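## Task

Remove the dark wooden spatula from the jar holding five utensils (wooden spoon, dark wooden spatula, black nylon turner, red nylon spoon, steel serving spoon) and set it lying flat on the cutting board so the midpoint of its length is above the board and it touches neither the table, the jar nor any other utensil. The remaining four utensils must still be in the jar and the jar must be standing upright. It only counts if everything stays that way without the robot holding it; release the spatula and pull the hand away at the end.

## Robot and tools

ROBOT. A single six-joint arm carrying a five-finger right hand. There is only one arm, so every command holds one row.

FRAMES. Results report positions in the scene frame: origin on the table top under the arm base, +z up, +y to the left when facing along +x. Position is in metres, orientation as a quaternion (w, x, y, z), velocities in m/s and rad/s. The base may be slightly tilted, and the reported position gets less accurate far from the base. The controlled point (the hand point) sits 0.05 m in front of the palm, at the spot where index pad and thumb tip meet in a pinch. Its own axes: +z runs along the straightened fingers (fingertips 0.06 to 0.07 m beyond it), +y points out of the palm, +x runs across the palm toward the little finger. Across the palm the hand spans 0.08 m to the little-finger side, and on the thumb side 0.02 m with the thumb swung in front, up to 0.09 m otherwise. A wrist bracket on the little-finger side sits 0.03 m past the point along +y and 0.11 m across; it can collide.

THE ROW. Every motion is one row of 14 numbers, each between -1 and 1, in this order: dx, dy, dz, rx, ry, rz, little, ring, middle, index, thumb_bend, thumb_turn, force_limit, speed.
- dx..rz are an offset, not a pose. They are expressed in the hand point's own axes and counted from the hand point pose in the most recent result that showed it (before any such result in the scene, or for later calls in the same reply, from where the robot is when the action begins). 1.0 equals 0.6 m of travel or 180 degrees; rx, ry, rz form a single rotation vector. Within one action every row is counted from that same base, not from the row before. All zeros means return to that base, not stand still.
- little, ring, middle, index, thumb_bend are absolute finger targets: +1 straight/open, -1 fully curled/closed. thumb_turn is absolute: +1 beside the palm, -1 swung in front facing the fingers. A pinch is roughly index -0.22, thumb_bend -0.75, thumb_turn -0.57. A whole-hand wrap around something 0.035 to 0.08 m thick works with the thumb fully in front, swung there before reaching the object; the object then lies across the palm on the wrist side of the point.
- force_limit maps -1..+1 linearly to about 0..10 N fingertip force (0..15 N for the two thumb motors); it only stops closing motors. speed maps -1..+1 to near zero..full, where full moves a finger end to end in 0.6 s. For a soft grip close at speed -0.9 or below. A motor only starts when its target changes by at least 0.01; repeating the same numbers keeps a grip, a more open target than hand_measured loosens it.

MOTION LIMITS. Each control step the commanded pose is clipped to 100 mm and 16 degrees from the measured one, then followed with about 0.17 s lag; position wins over orientation if both cannot be met. Big moves may end short, so read the pose and send the remainder.

TOOLS.
- execute_actions: actions is a list with zero or one entry. Empty list: just report state. {"rows": [...], "steps": n}: up to 15 rows and 15 steps of 1/30 s, the last row repeated if rows run out (default 15 steps). {"steps": n} alone: a wait of up to 300 steps counted from the previous result, reply time included. Optional pictures (true/false).
- move: target is one 14-number row as above (offset, same base rule). The hand point travels straight toward it over 0.5 to 10 s. speed in m/s, 0.002 to 0.5, default 0.25; rotation up to twice that in rad/s. Optional stop_force in N, 9 to 40: the path halts when the wrist sensor feels that much extra push against the direction of travel, then backs up two steps and holds. Use it only on slow, non-rotating approaches; omit it when moving away from a surface. The result adds a move: line: done, off_target, moving, held, fault or contact, plus limits=paced (pose clipped) or limits=held, and the distance left to target.
- wait: seconds, 0 to 10.
- zoom_image: camera (cam_high, cam_low or cam_wrist, each 896x504) and region [x0, y0, x1, y1] in pixels from the top-left, at most 504x504.
- show_instructions: no arguments; shows the reference images.
- finished_scene: scene, the number (1 or 2) of the scene being ended; irreversible, and its result gives the next task.

RESULTS. hand_measured, hand_stopped_by (moving, target, force, stalled, fault), hand_load_n (positive when pushed open), hand_force_limit and hand_speed each list six motor values in row order. Loads dropping near zero signal a lost grip. Wrist force and torque are along the hand point axes; expect up to 4 N offset, noise near 2.4 N, saturation around 50 N. "pose unreachable" and HELD mean the clearance check altered or withheld a command. "Hand target" is where the controller is currently heading. MOTOR HOT appears at 70 °C; at 85 °C the brakes lock until cooled.

AVOID. The arm is stiff: aiming even slightly past a firm contact can trip a fault. A joint torque at its limit (wrist joints 25.7 N m, others 138 N m) or any outside force of 150 N stops the arm for 10 s. Approach slowly, never knock items off the table, do not tip the jar or drag out other utensils, do not drop or slam the utensil, and finish by opening the hand and lifting clear.

Each tool is called after "Request:" as name(argument=value, ...), one argument or row to a line, values as JSON.

Reference images:

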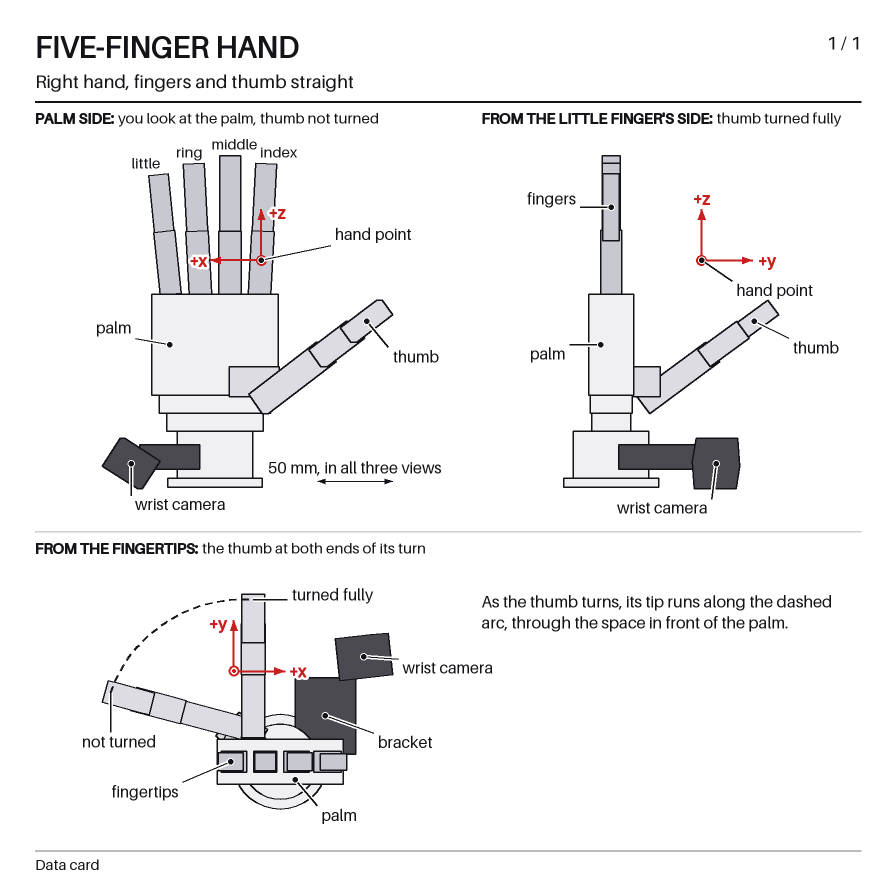

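## Session

I'll start by looking at the scene.

Request:
execute_actions(
  actions=[],
)

Scene clock: 0.00 s of 5600.00 s.
end_effector_position=(+0.3099, -0.2110, +0.3662) hand_measured=(+1.000, +1.000, +1.000, +1.000, +1.000, +1.000) hand_load_n=(+0.0, +0.0, +0.0, +0.0, +0.0, +0.0) hand_stopped_by=(target, target, target, target, target, target) hand_force_limit=0.00 hand_speed=-0.80 end_effector_quat_wxyz=(+0.011, +0.713, +0.699, -0.050) end_effector_velocity=(-0.000, +0.000, +0.000) end_effector_angular_velocity=(+0.000, +0.000, -0.001)
Joint positions: [-1.184 -1.627  2.007  1.115  1.544 -1.142]
Joint velocities: [-0.001 -0.001 -0.     0.002  0.    -0.   ]
Motor temperatures (°C, as the motors report them): [16 19 18 26 29 20]
Wrist force (N, on the end effector, along its own x y z axes, offset not removed): no reading
Wrist torque (N m, same axes, about the end effector's origin, offset not removed): no reading
Hand target: +0.310, -0.211, +0.366; +0.011, +0.713, +0.699, -0.050

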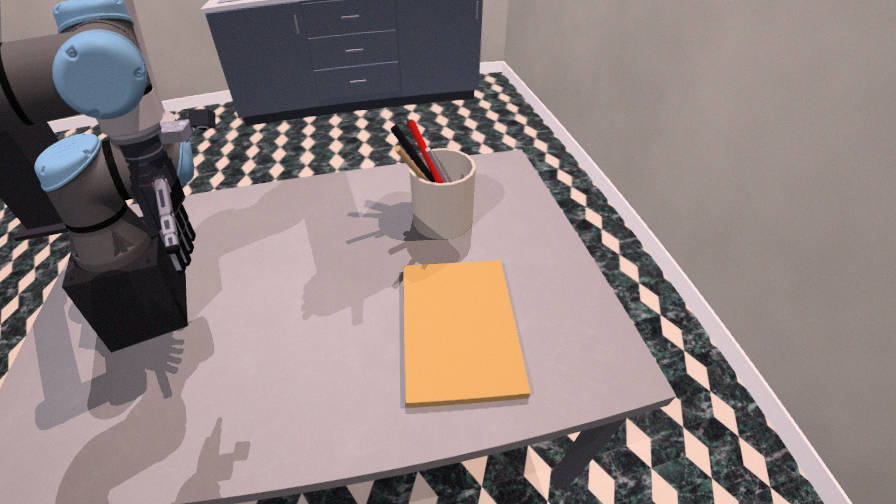

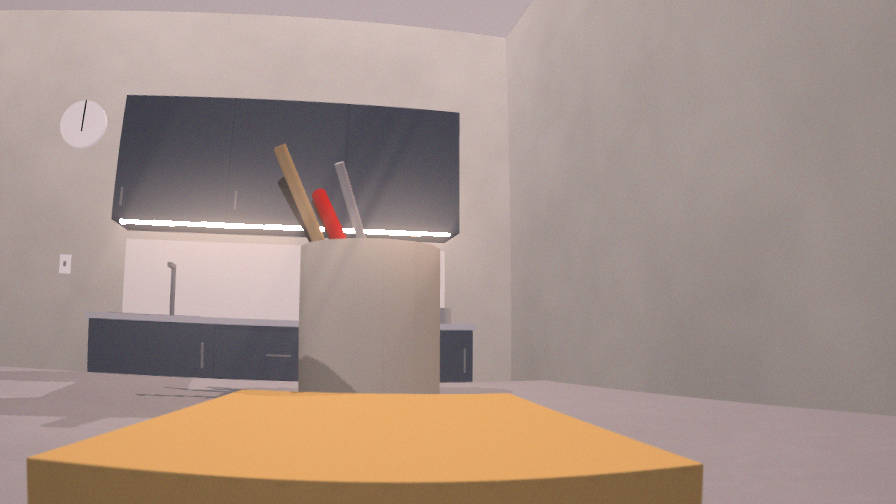

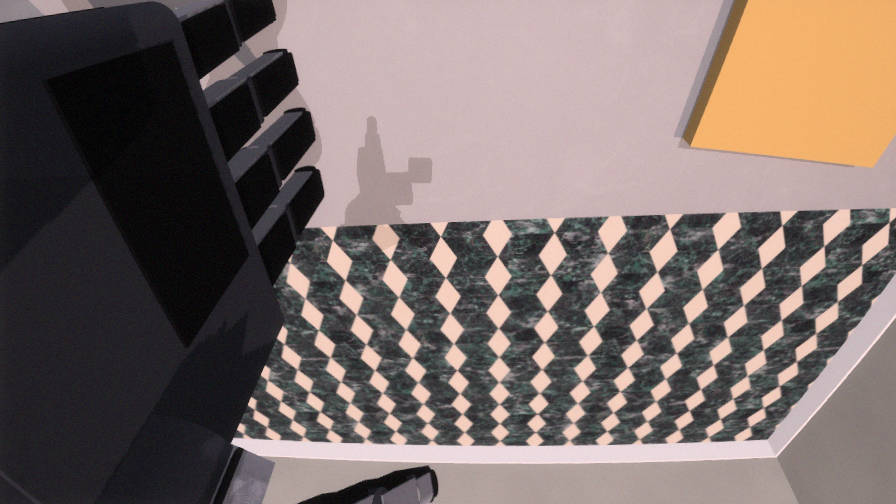

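Request:
zoom_image(
  camera="cam_high",
  region=[370, 100, 500, 250],
)

Request:
zoom_image(
  camera="cam_low",
  region=[250, 130, 460, 270],
)

Region (370, 100, 500, 250) of cam_high's 896x504 image, scaled by 3.360, with more detail than that image has; it fills the left 437 columns of this view, and the rest is white.

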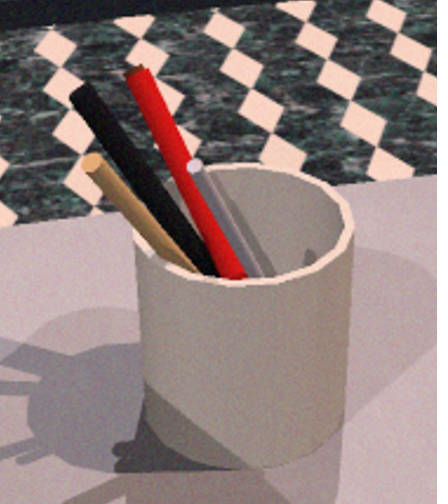

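Region (250, 130, 460, 270) of cam_low's 896x504 image, scaled by 2.400, with more detail than that image has.

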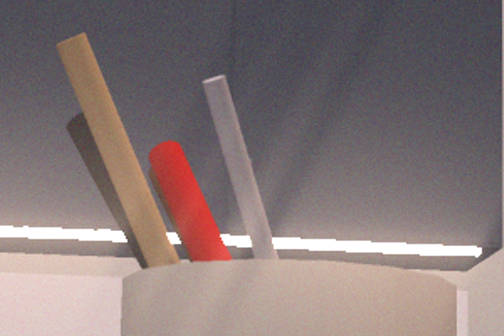

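Request:
move(
  target=[0.543, 0.429, -0.222, 0, 0.111, 0, 0.9, 0.9, 0.9, 0.9, 0.9, 0.9, 0, 0],
  speed=0.3,
)

Scene clock: 38.97 s of 5600.00 s.
end_effector_position=(+0.5794, +0.1191, +0.4570) hand_measured=(+0.900, +0.900, +0.900, +0.900, +0.900, +0.900) hand_load_n=(+0.0, +0.0, +0.0, +0.0, +0.0, +0.0) hand_stopped_by=(target, target, target, target, target, target) hand_force_limit=0.00 hand_speed=0.00 end_effector_quat_wxyz=(-0.110, +0.711, +0.691, +0.075) end_effector_velocity=(+0.002, -0.000, +0.000) end_effector_angular_velocity=(+0.000, +0.003, -0.003)
Joint positions: [-0.152 -1.168  1.138  1.578  1.276 -0.118]
Joint velocities: [ 0.001  0.007 -0.01   0.005  0.     0.004]
Motor temperatures (°C, as the motors report them): [16 19 18 26 29 20]
Wrist force (N, on the end effector, along its own x y z axes, offset not removed): [-1.1 1.1 0.7]
Wrist torque (N m, same axes, about the end effector's origin, offset not removed): [0.03 0.21 0.09]
Hand target: +0.580, +0.119, +0.457; -0.110, +0.711, +0.691, +0.074
Off the commanded pose: 0.001 m, 0 deg.
After step 90, 33.87 s passed at rest.
move: done

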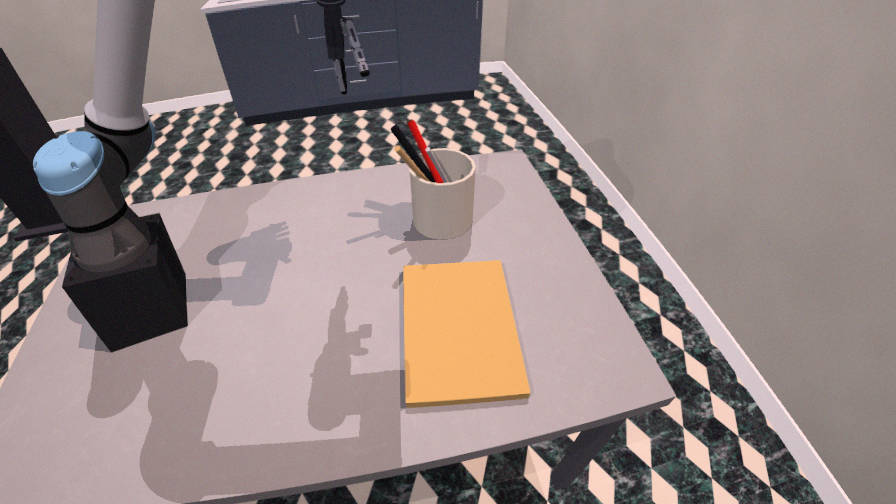

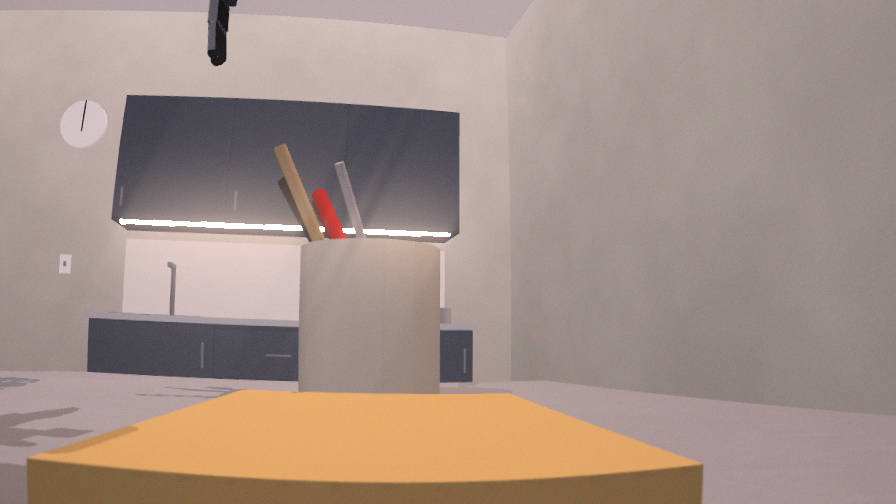

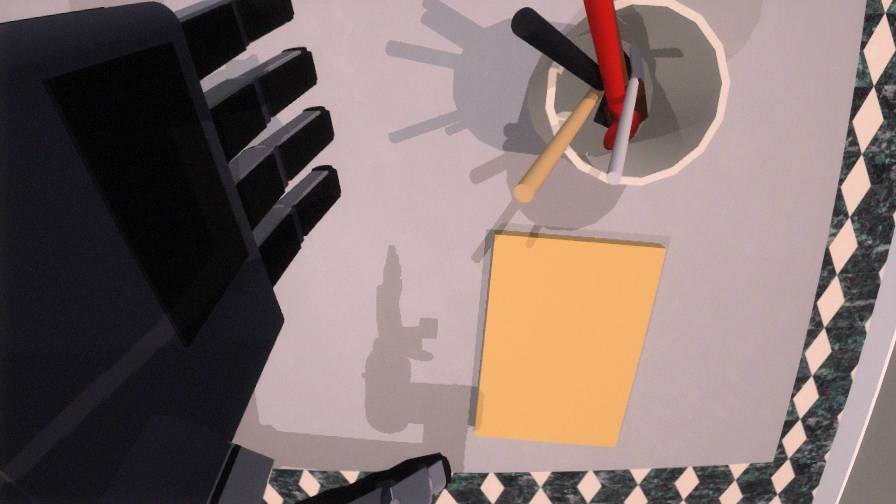

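Request:
move(
  target=[0.2265, 0.0647, 0.1263, 0, 0, 0, 0.9, 0.9, 0.9, 0.9, 0.9, 0.9, 0, 0],
  speed=0.25,
)

Scene clock: 65.00 s of 5600.00 s.
end_effector_position=(+0.6194, +0.2689, +0.4172) hand_measured=(+0.900, +0.900, +0.900, +0.900, +0.900, +0.900) hand_load_n=(+0.0, +0.0, +0.0, +0.0, +0.0, +0.0) hand_stopped_by=(target, target, target, target, target, target) hand_force_limit=0.00 hand_speed=0.00 end_effector_quat_wxyz=(-0.110, +0.711, +0.691, +0.075) end_effector_velocity=(+0.001, +0.002, -0.001) end_effector_angular_velocity=(-0.002, +0.003, -0.001)
Joint positions: [ 0.148 -0.928  0.824  1.562  1.296  0.194]
Joint velocities: [ 0.003  0.008 -0.012  0.006  0.001  0.004]
Motor temperatures (°C, as the motors report them): [16 19 18 26 29 20]
Wrist force (N, on the end effector, along its own x y z axes, offset not removed): [-1.3 -0.9 1.4]
Wrist torque (N m, same axes, about the end effector's origin, offset not removed): [-0.34 0.13 -0.04]
Hand target: +0.620, +0.269, +0.417; -0.110, +0.711, +0.691, +0.075
Off the commanded pose: 0.000 m, 0 deg.
After step 90, 21.80 s passed at rest.
move: done

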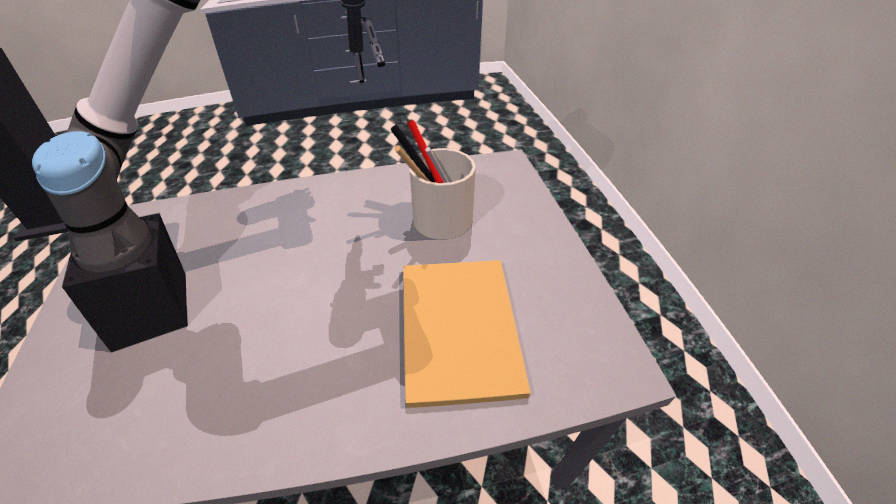

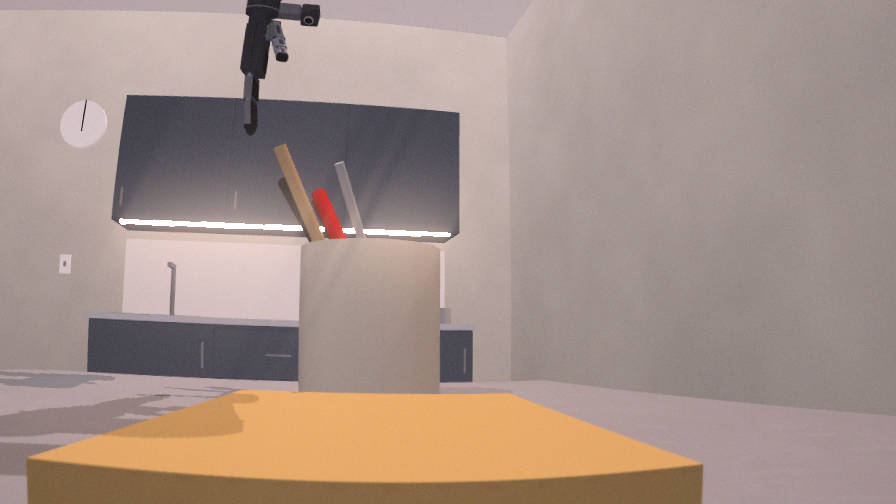

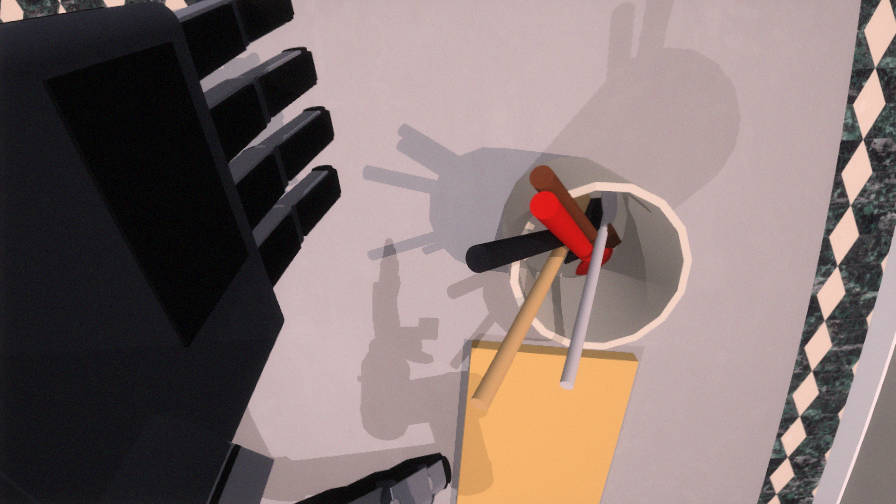

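Request:
zoom_image(
  camera="cam_wrist",
  region=[450, 150, 710, 420],
)

Region (450, 150, 710, 420) of cam_wrist's 896x504 image, scaled by 1.867, with more detail than that image has; it fills the left 485 columns of this view, and the rest is white.

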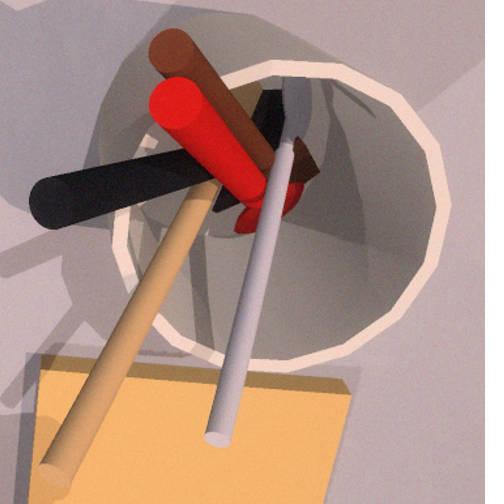

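Request:
move(
  target=[0.1192, 0.0818, 0.213, -0.5027, 0.3061, 0.1293, 1, 1, 0.25, 0.25, -0.5, -1, 0, 0.5],
  speed=0.35,
)

Request:
move(
  target=[-0.1693, -0.0167, -0.0372, 0, 0, 0, 1, 1, 0.25, 0.25, -0.5, -1, 0, 0.5],
  speed=0.15,
)

Scene clock: 159.60 s of 5600.00 s.
end_effector_position=(+0.6651, +0.3701, +0.3099) hand_measured=(+1.000, +1.000, +0.250, +0.250, -0.500, -1.000) hand_load_n=(+0.0, +0.0, +0.0, +0.0, +0.0, +0.0) hand_stopped_by=(target, target, target, target, target, target) hand_force_limit=0.00 hand_speed=0.50 end_effector_quat_wxyz=(+0.119, +0.580, +0.183, +0.785) end_effector_velocity=(+0.001, +0.001, +0.000) end_effector_angular_velocity=(+0.002, -0.009, -0.003)
Joint positions: [ 0.518 -0.893  1.78  -1.291  1.925  0.977]
Joint velocities: [ 0.002  0.006 -0.004 -0.012  0.004 -0.004]
Motor temperatures (°C, as the motors report them): [16 19 18 26 29 20]
Wrist force (N, on the end effector, along its own x y z axes, offset not removed): [-2.5 -1.9 -0.8]
Wrist torque (N m, same axes, about the end effector's origin, offset not removed): [-0.34 0.43 -0.10]
Hand target: +0.665, +0.370, +0.310; +0.119, +0.579, +0.183, +0.785
Off the commanded pose: 0.000 m, 0 deg.
After step 90, 88.30 s passed at rest.
move: done

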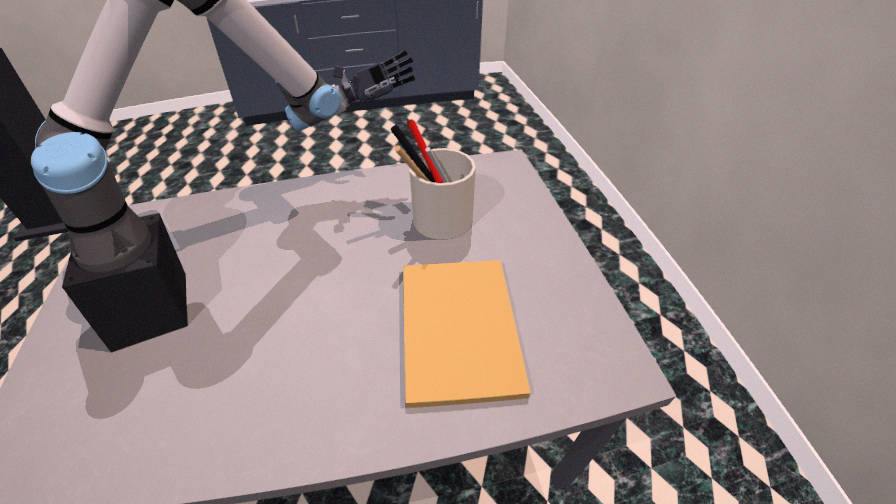

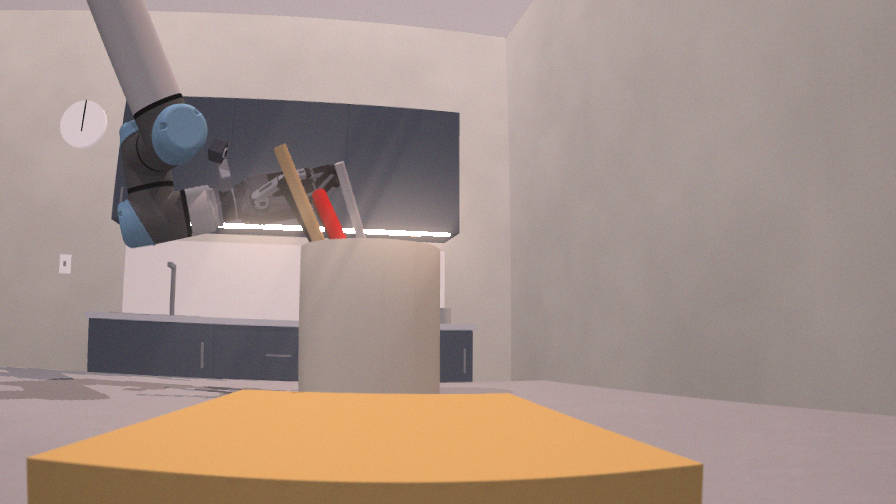

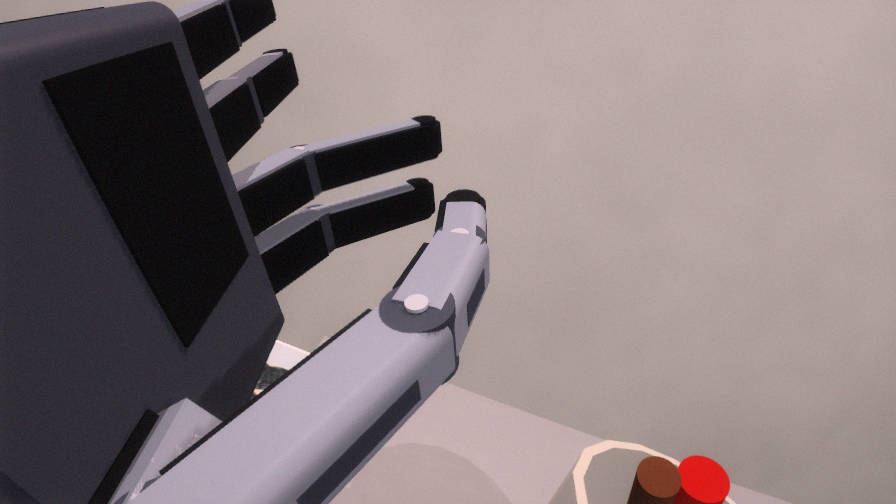

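Scene clock: 160.80 s of 5600.00 s.
end_effector_position=(+0.6740, +0.3353, +0.2120) hand_measured=(+1.000, +1.000, +0.250, +0.250, -0.500, -1.000) hand_load_n=(+0.0, +0.0, +0.0, +0.0, +0.0, +0.0) hand_stopped_by=(target, target, target, target, target, target) hand_force_limit=0.00 hand_speed=0.50 end_effector_quat_wxyz=(+0.119, +0.580, +0.184, +0.785) end_effector_velocity=(+0.000, -0.000, -0.001) end_effector_angular_velocity=(+0.000, -0.001, +0.000)
Joint positions: [ 0.449 -0.707  1.787 -1.475  1.862  1.005]
Joint velocities: [-0.001  0.003 -0.001 -0.003 -0.001  0.   ]
Motor temperatures (°C, as the motors report them): [16 19 18 26 29 20]
Wrist force (N, on the end effector, along its own x y z axes, offset not removed): [-1.4 -1.0 1.4]
Wrist torque (N m, same axes, about the end effector's origin, offset not removed): [-0.35 0.12 -0.03]
Hand target: +0.674, +0.335, +0.212; +0.119, +0.580, +0.184, +0.785
Off the commanded pose: 0.000 m, 0 deg.
move: done

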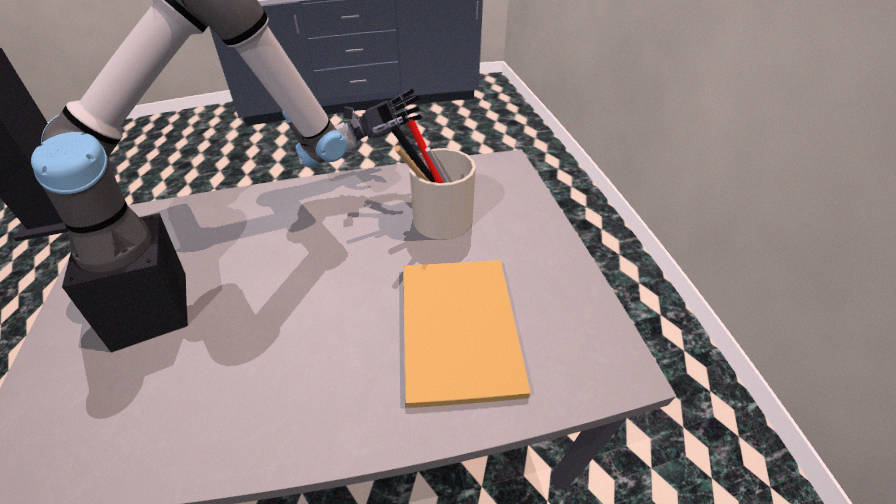

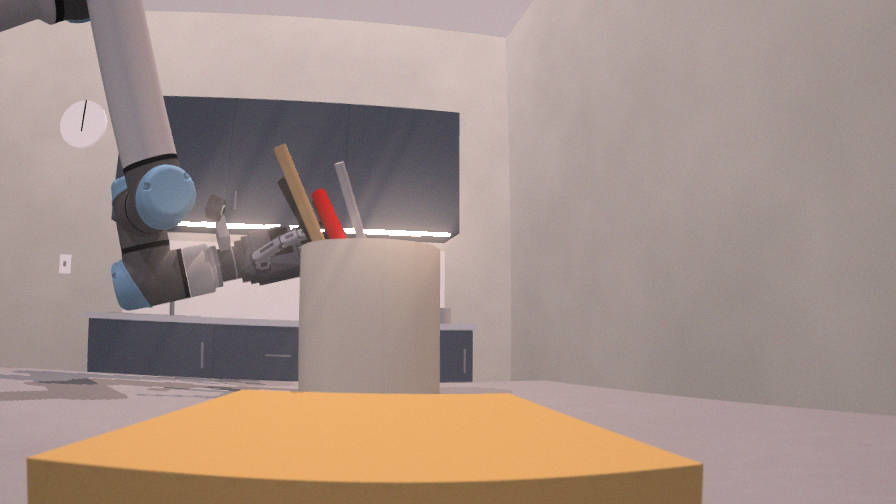

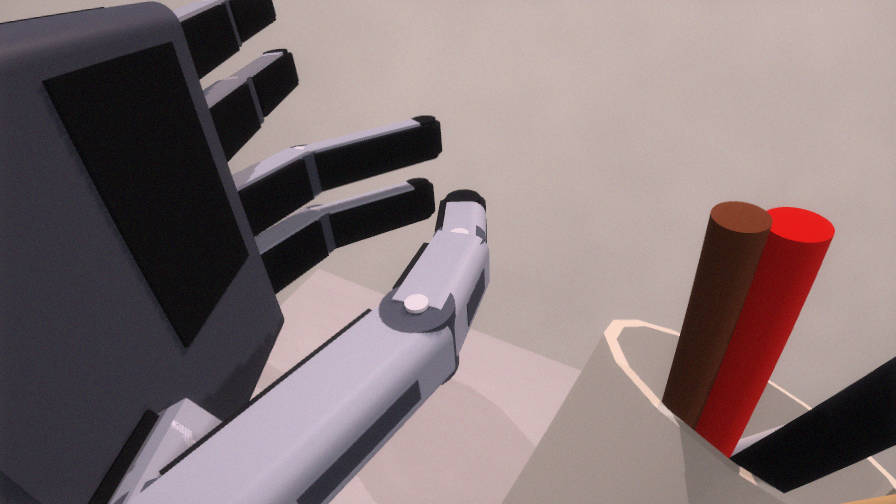

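Request:
move(
  target=[-0.0467, 0.0917, -0.0233, 0, 0, 0, 1, 1, 0.3, 0.3, -0.5, -1, 0, 0.5],
  speed=0.1,
)

Scene clock: 197.03 s of 5600.00 s.
end_effector_position=(+0.6706, +0.2724, +0.2075) hand_measured=(+1.000, +1.000, +0.300, +0.300, -0.500, -1.000) hand_load_n=(+0.0, +0.0, +0.0, +0.0, +0.0, +0.0) hand_stopped_by=(target, target, target, target, target, target) hand_force_limit=0.00 hand_speed=0.50 end_effector_quat_wxyz=(+0.119, +0.580, +0.184, +0.785) end_effector_velocity=(+0.000, -0.002, +0.000) end_effector_angular_velocity=(-0.001, -0.001, +0.000)
Joint positions: [ 0.342 -0.737  1.91  -1.558  1.763  1.047]
Joint velocities: [-0.003 -0.001  0.003 -0.002 -0.003  0.001]
Motor temperatures (°C, as the motors report them): [16 19 18 26 29 20]
Wrist force (N, on the end effector, along its own x y z axes, offset not removed): [-1.3 -1.3 2.6]
Wrist torque (N m, same axes, about the end effector's origin, offset not removed): [-0.42 0.15 -0.09]
Hand target: +0.671, +0.272, +0.208; +0.119, +0.580, +0.184, +0.785
Off the commanded pose: 0.000 m, 0 deg.
After step 90, 32.13 s passed at rest.
move: done

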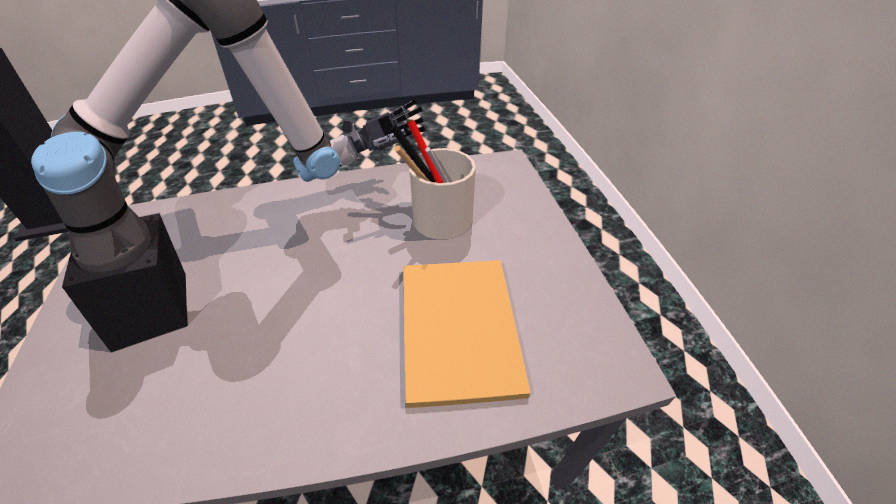

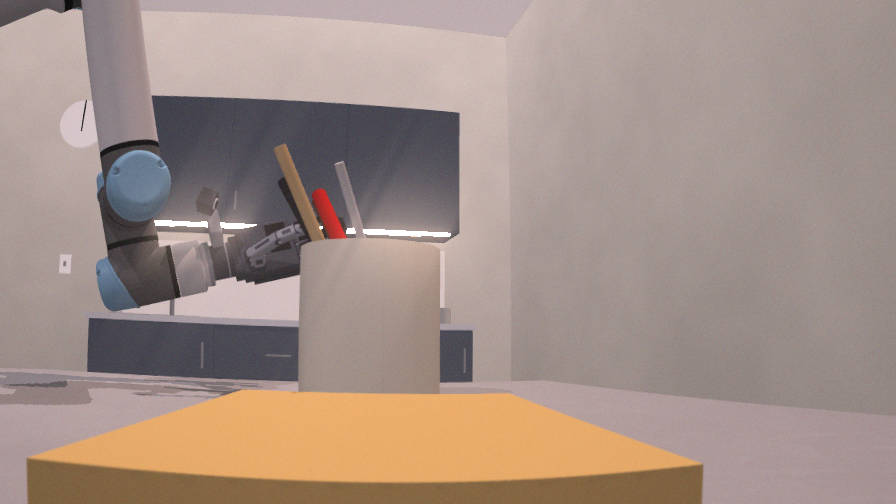

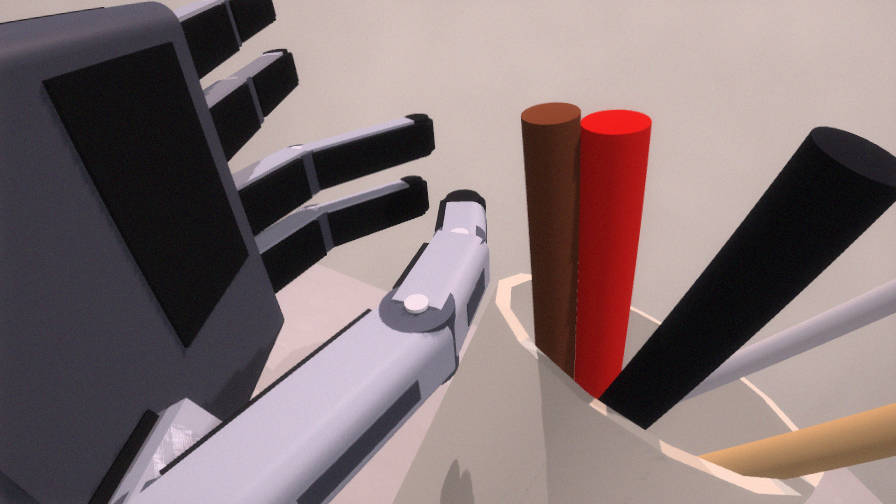

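Request:
move(
  target=[0, 0.06, -0.0067, 0, 0, -0.033, 1, 1, 0.3, 0.3, -0.5, -1, 0, 0.5],
  speed=0.06,
)

Scene clock: 207.27 s of 5600.00 s.
end_effector_position=(+0.6677, +0.2394, +0.2218) hand_measured=(+1.000, +1.000, +0.300, +0.300, -0.500, -1.000) hand_load_n=(+0.0, +0.0, +0.0, +0.0, +0.0, +0.0) hand_stopped_by=(target, target, target, target, target, target) hand_force_limit=0.00 hand_speed=0.50 end_effector_quat_wxyz=(+0.159, +0.569, +0.213, +0.778) end_effector_velocity=(+0.000, -0.002, +0.001) end_effector_angular_velocity=(-0.005, -0.001, -0.002)
Joint positions: [ 0.28  -0.772  1.973 -1.582  1.705  0.967]
Joint velocities: [-0.003 -0.002  0.003 -0.001 -0.003 -0.004]
Motor temperatures (°C, as the motors report them): [16 19 18 26 29 20]
Wrist force (N, on the end effector, along its own x y z axes, offset not removed): [-1.8 0.2 0.6]
Wrist torque (N m, same axes, about the end effector's origin, offset not removed): [-0.11 0.21 -0.10]
Hand target: +0.668, +0.239, +0.222; +0.159, +0.569, +0.213, +0.778
Off the commanded pose: 0.000 m, 0 deg.
After step 90, 6.00 s passed at rest.
move: done

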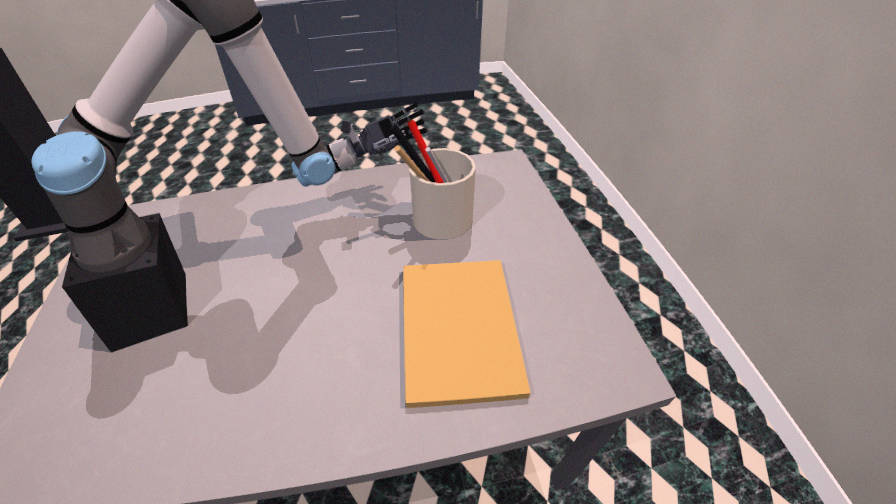

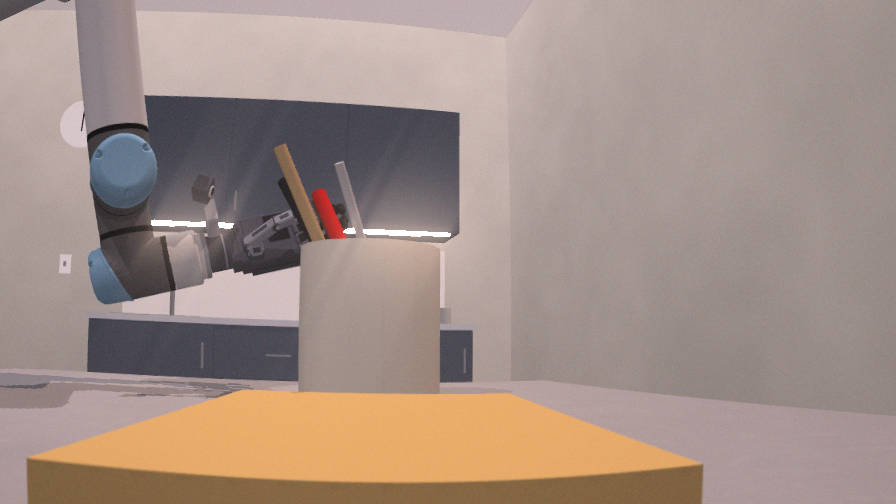

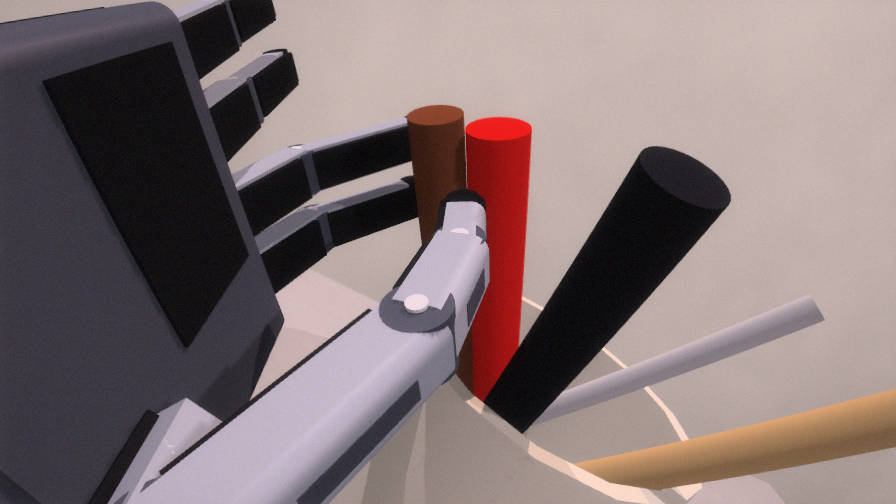

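Request:
move(
  target=[0, -0.0033, 0.010, 0, 0, 0, 1, 1, 0.3, 0.3, -0.5, -1, 0, 0.5],
  speed=0.03,
)

Request:
move(
  target=[0, 0, 0, 0, 0, 0, 1, 1, -0.35, -0.35, -0.5, -1, -0.2, -0.75],
  speed=0.03,
)

Scene clock: 212.53 s of 5600.00 s.
end_effector_position=(+0.6733, +0.2419, +0.2223) hand_measured=(+1.000, +1.000, +0.300, +0.300, -0.500, -1.000) hand_load_n=(+0.0, +0.0, +0.0, +0.0, +0.0, +0.0) hand_stopped_by=(target, target, target, target, target, target) hand_force_limit=0.00 hand_speed=0.50 end_effector_quat_wxyz=(+0.159, +0.569, +0.213, +0.778) end_effector_velocity=(+0.002, +0.000, +0.000) end_effector_angular_velocity=(+0.000, -0.001, -0.001)
Joint positions: [ 0.281 -0.769  1.955 -1.568  1.706  0.967]
Joint velocities: [-0.     0.001 -0.006  0.005  0.001 -0.   ]
Motor temperatures (°C, as the motors report them): [16 19 18 26 29 20]
Wrist force (N, on the end effector, along its own x y z axes, offset not removed): [-2.4 -0.2 0.9]
Wrist torque (N m, same axes, about the end effector's origin, offset not removed): [-0.22 0.41 -0.10]
Hand target: +0.673, +0.242, +0.222; +0.159, +0.569, +0.213, +0.778
Off the commanded pose: 0.000 m, 0 deg.
After step 90, 1.57 s passed at rest.
move: done

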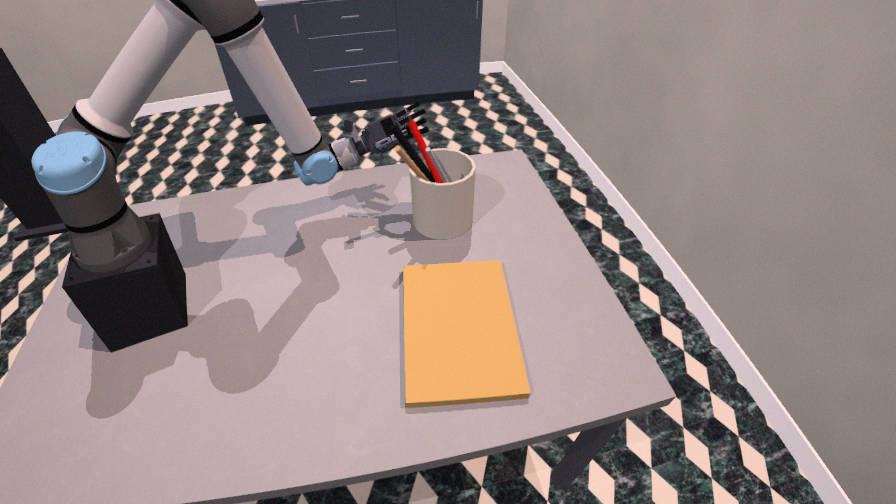

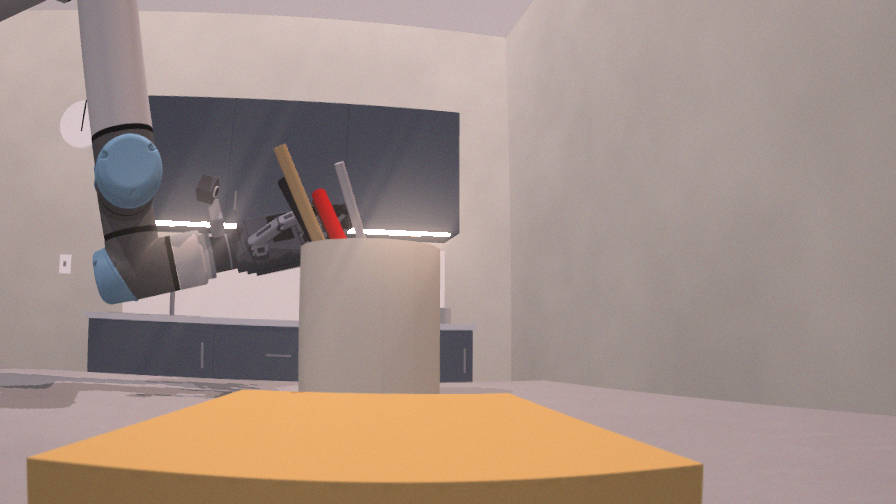

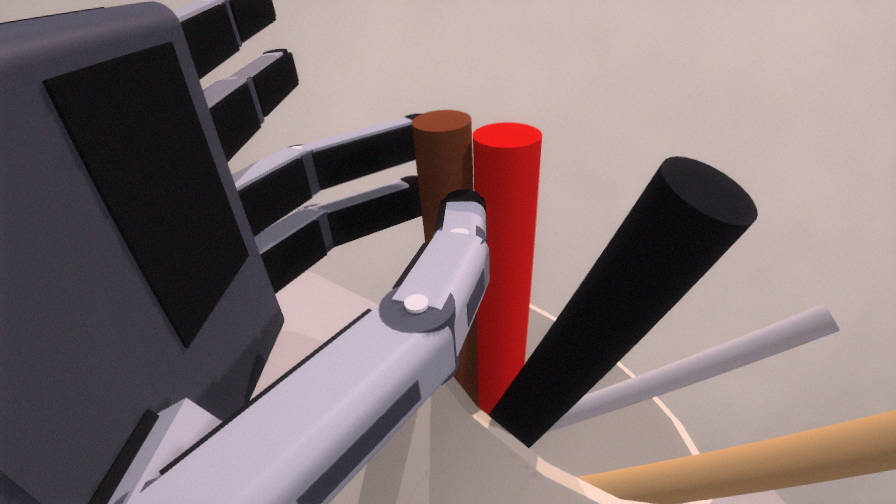

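Scene clock: 213.60 s of 5600.00 s.
end_effector_position=(+0.6733, +0.2419, +0.2223) hand_measured=(+1.000, +1.000, -0.030, -0.002, -0.498, -1.000) hand_load_n=(+0.0, +0.0, +4.5, +4.0, +3.0, +0.5) hand_stopped_by=(target, target, force, force, target, target) hand_force_limit=-0.20 hand_speed=-0.75 end_effector_quat_wxyz=(+0.159, +0.569, +0.213, +0.778) end_effector_velocity=(+0.000, +0.000, -0.000) end_effector_angular_velocity=(-0.000, +0.001, +0.000)
Joint positions: [ 0.281 -0.769  1.955 -1.568  1.707  0.967]
Joint velocities: [ 0.    -0.    -0.     0.001 -0.    -0.   ]
Motor temperatures (°C, as the motors report them): [16 19 18 26 29 20]
Wrist force (N, on the end effector, along its own x y z axes, offset not removed): [-0.9 -0.1 1.6]
Wrist torque (N m, same axes, about the end effector's origin, offset not removed): [-0.17 0.12 0.08]
Hand target: +0.673, +0.242, +0.222; +0.159, +0.569, +0.213, +0.778
Off the commanded pose: 0.000 m, 0 deg.
move: done

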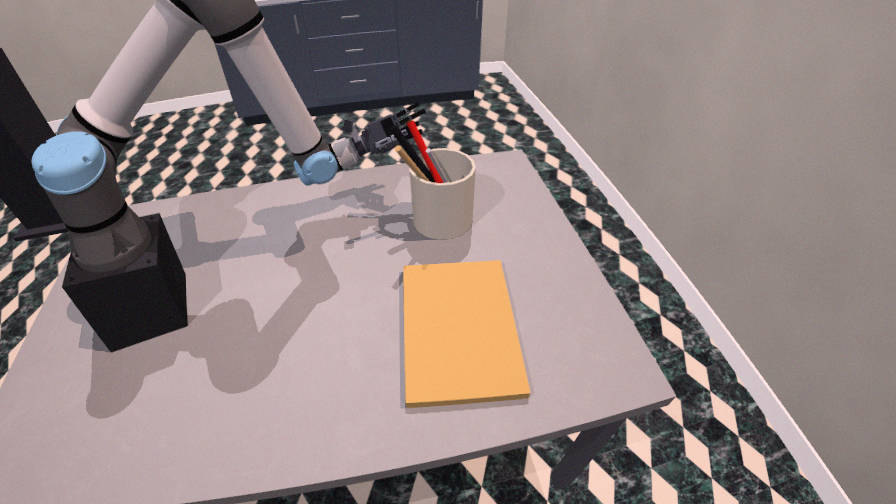

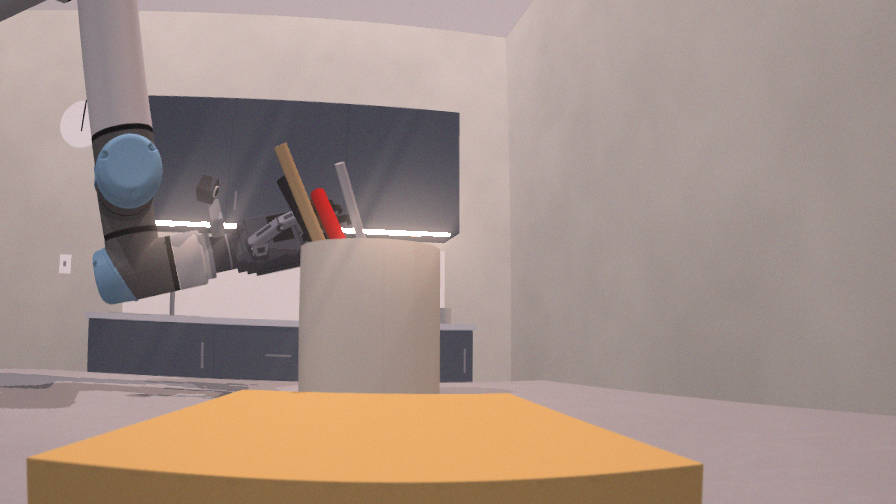

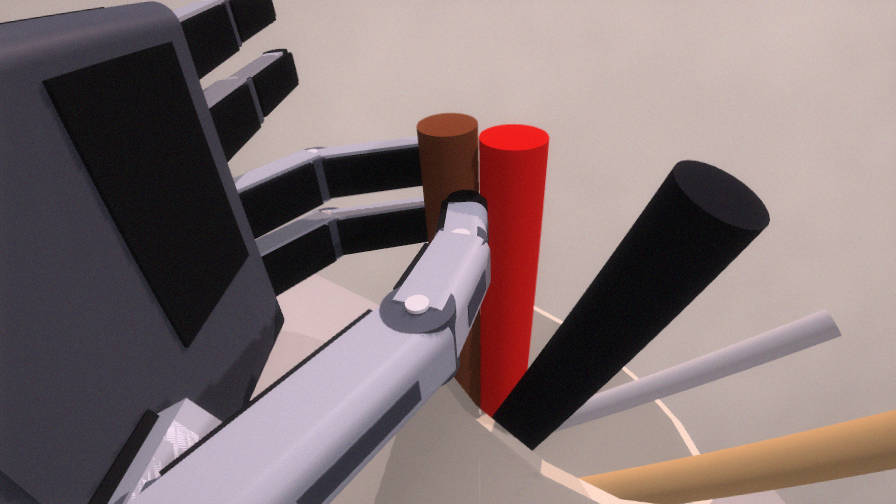

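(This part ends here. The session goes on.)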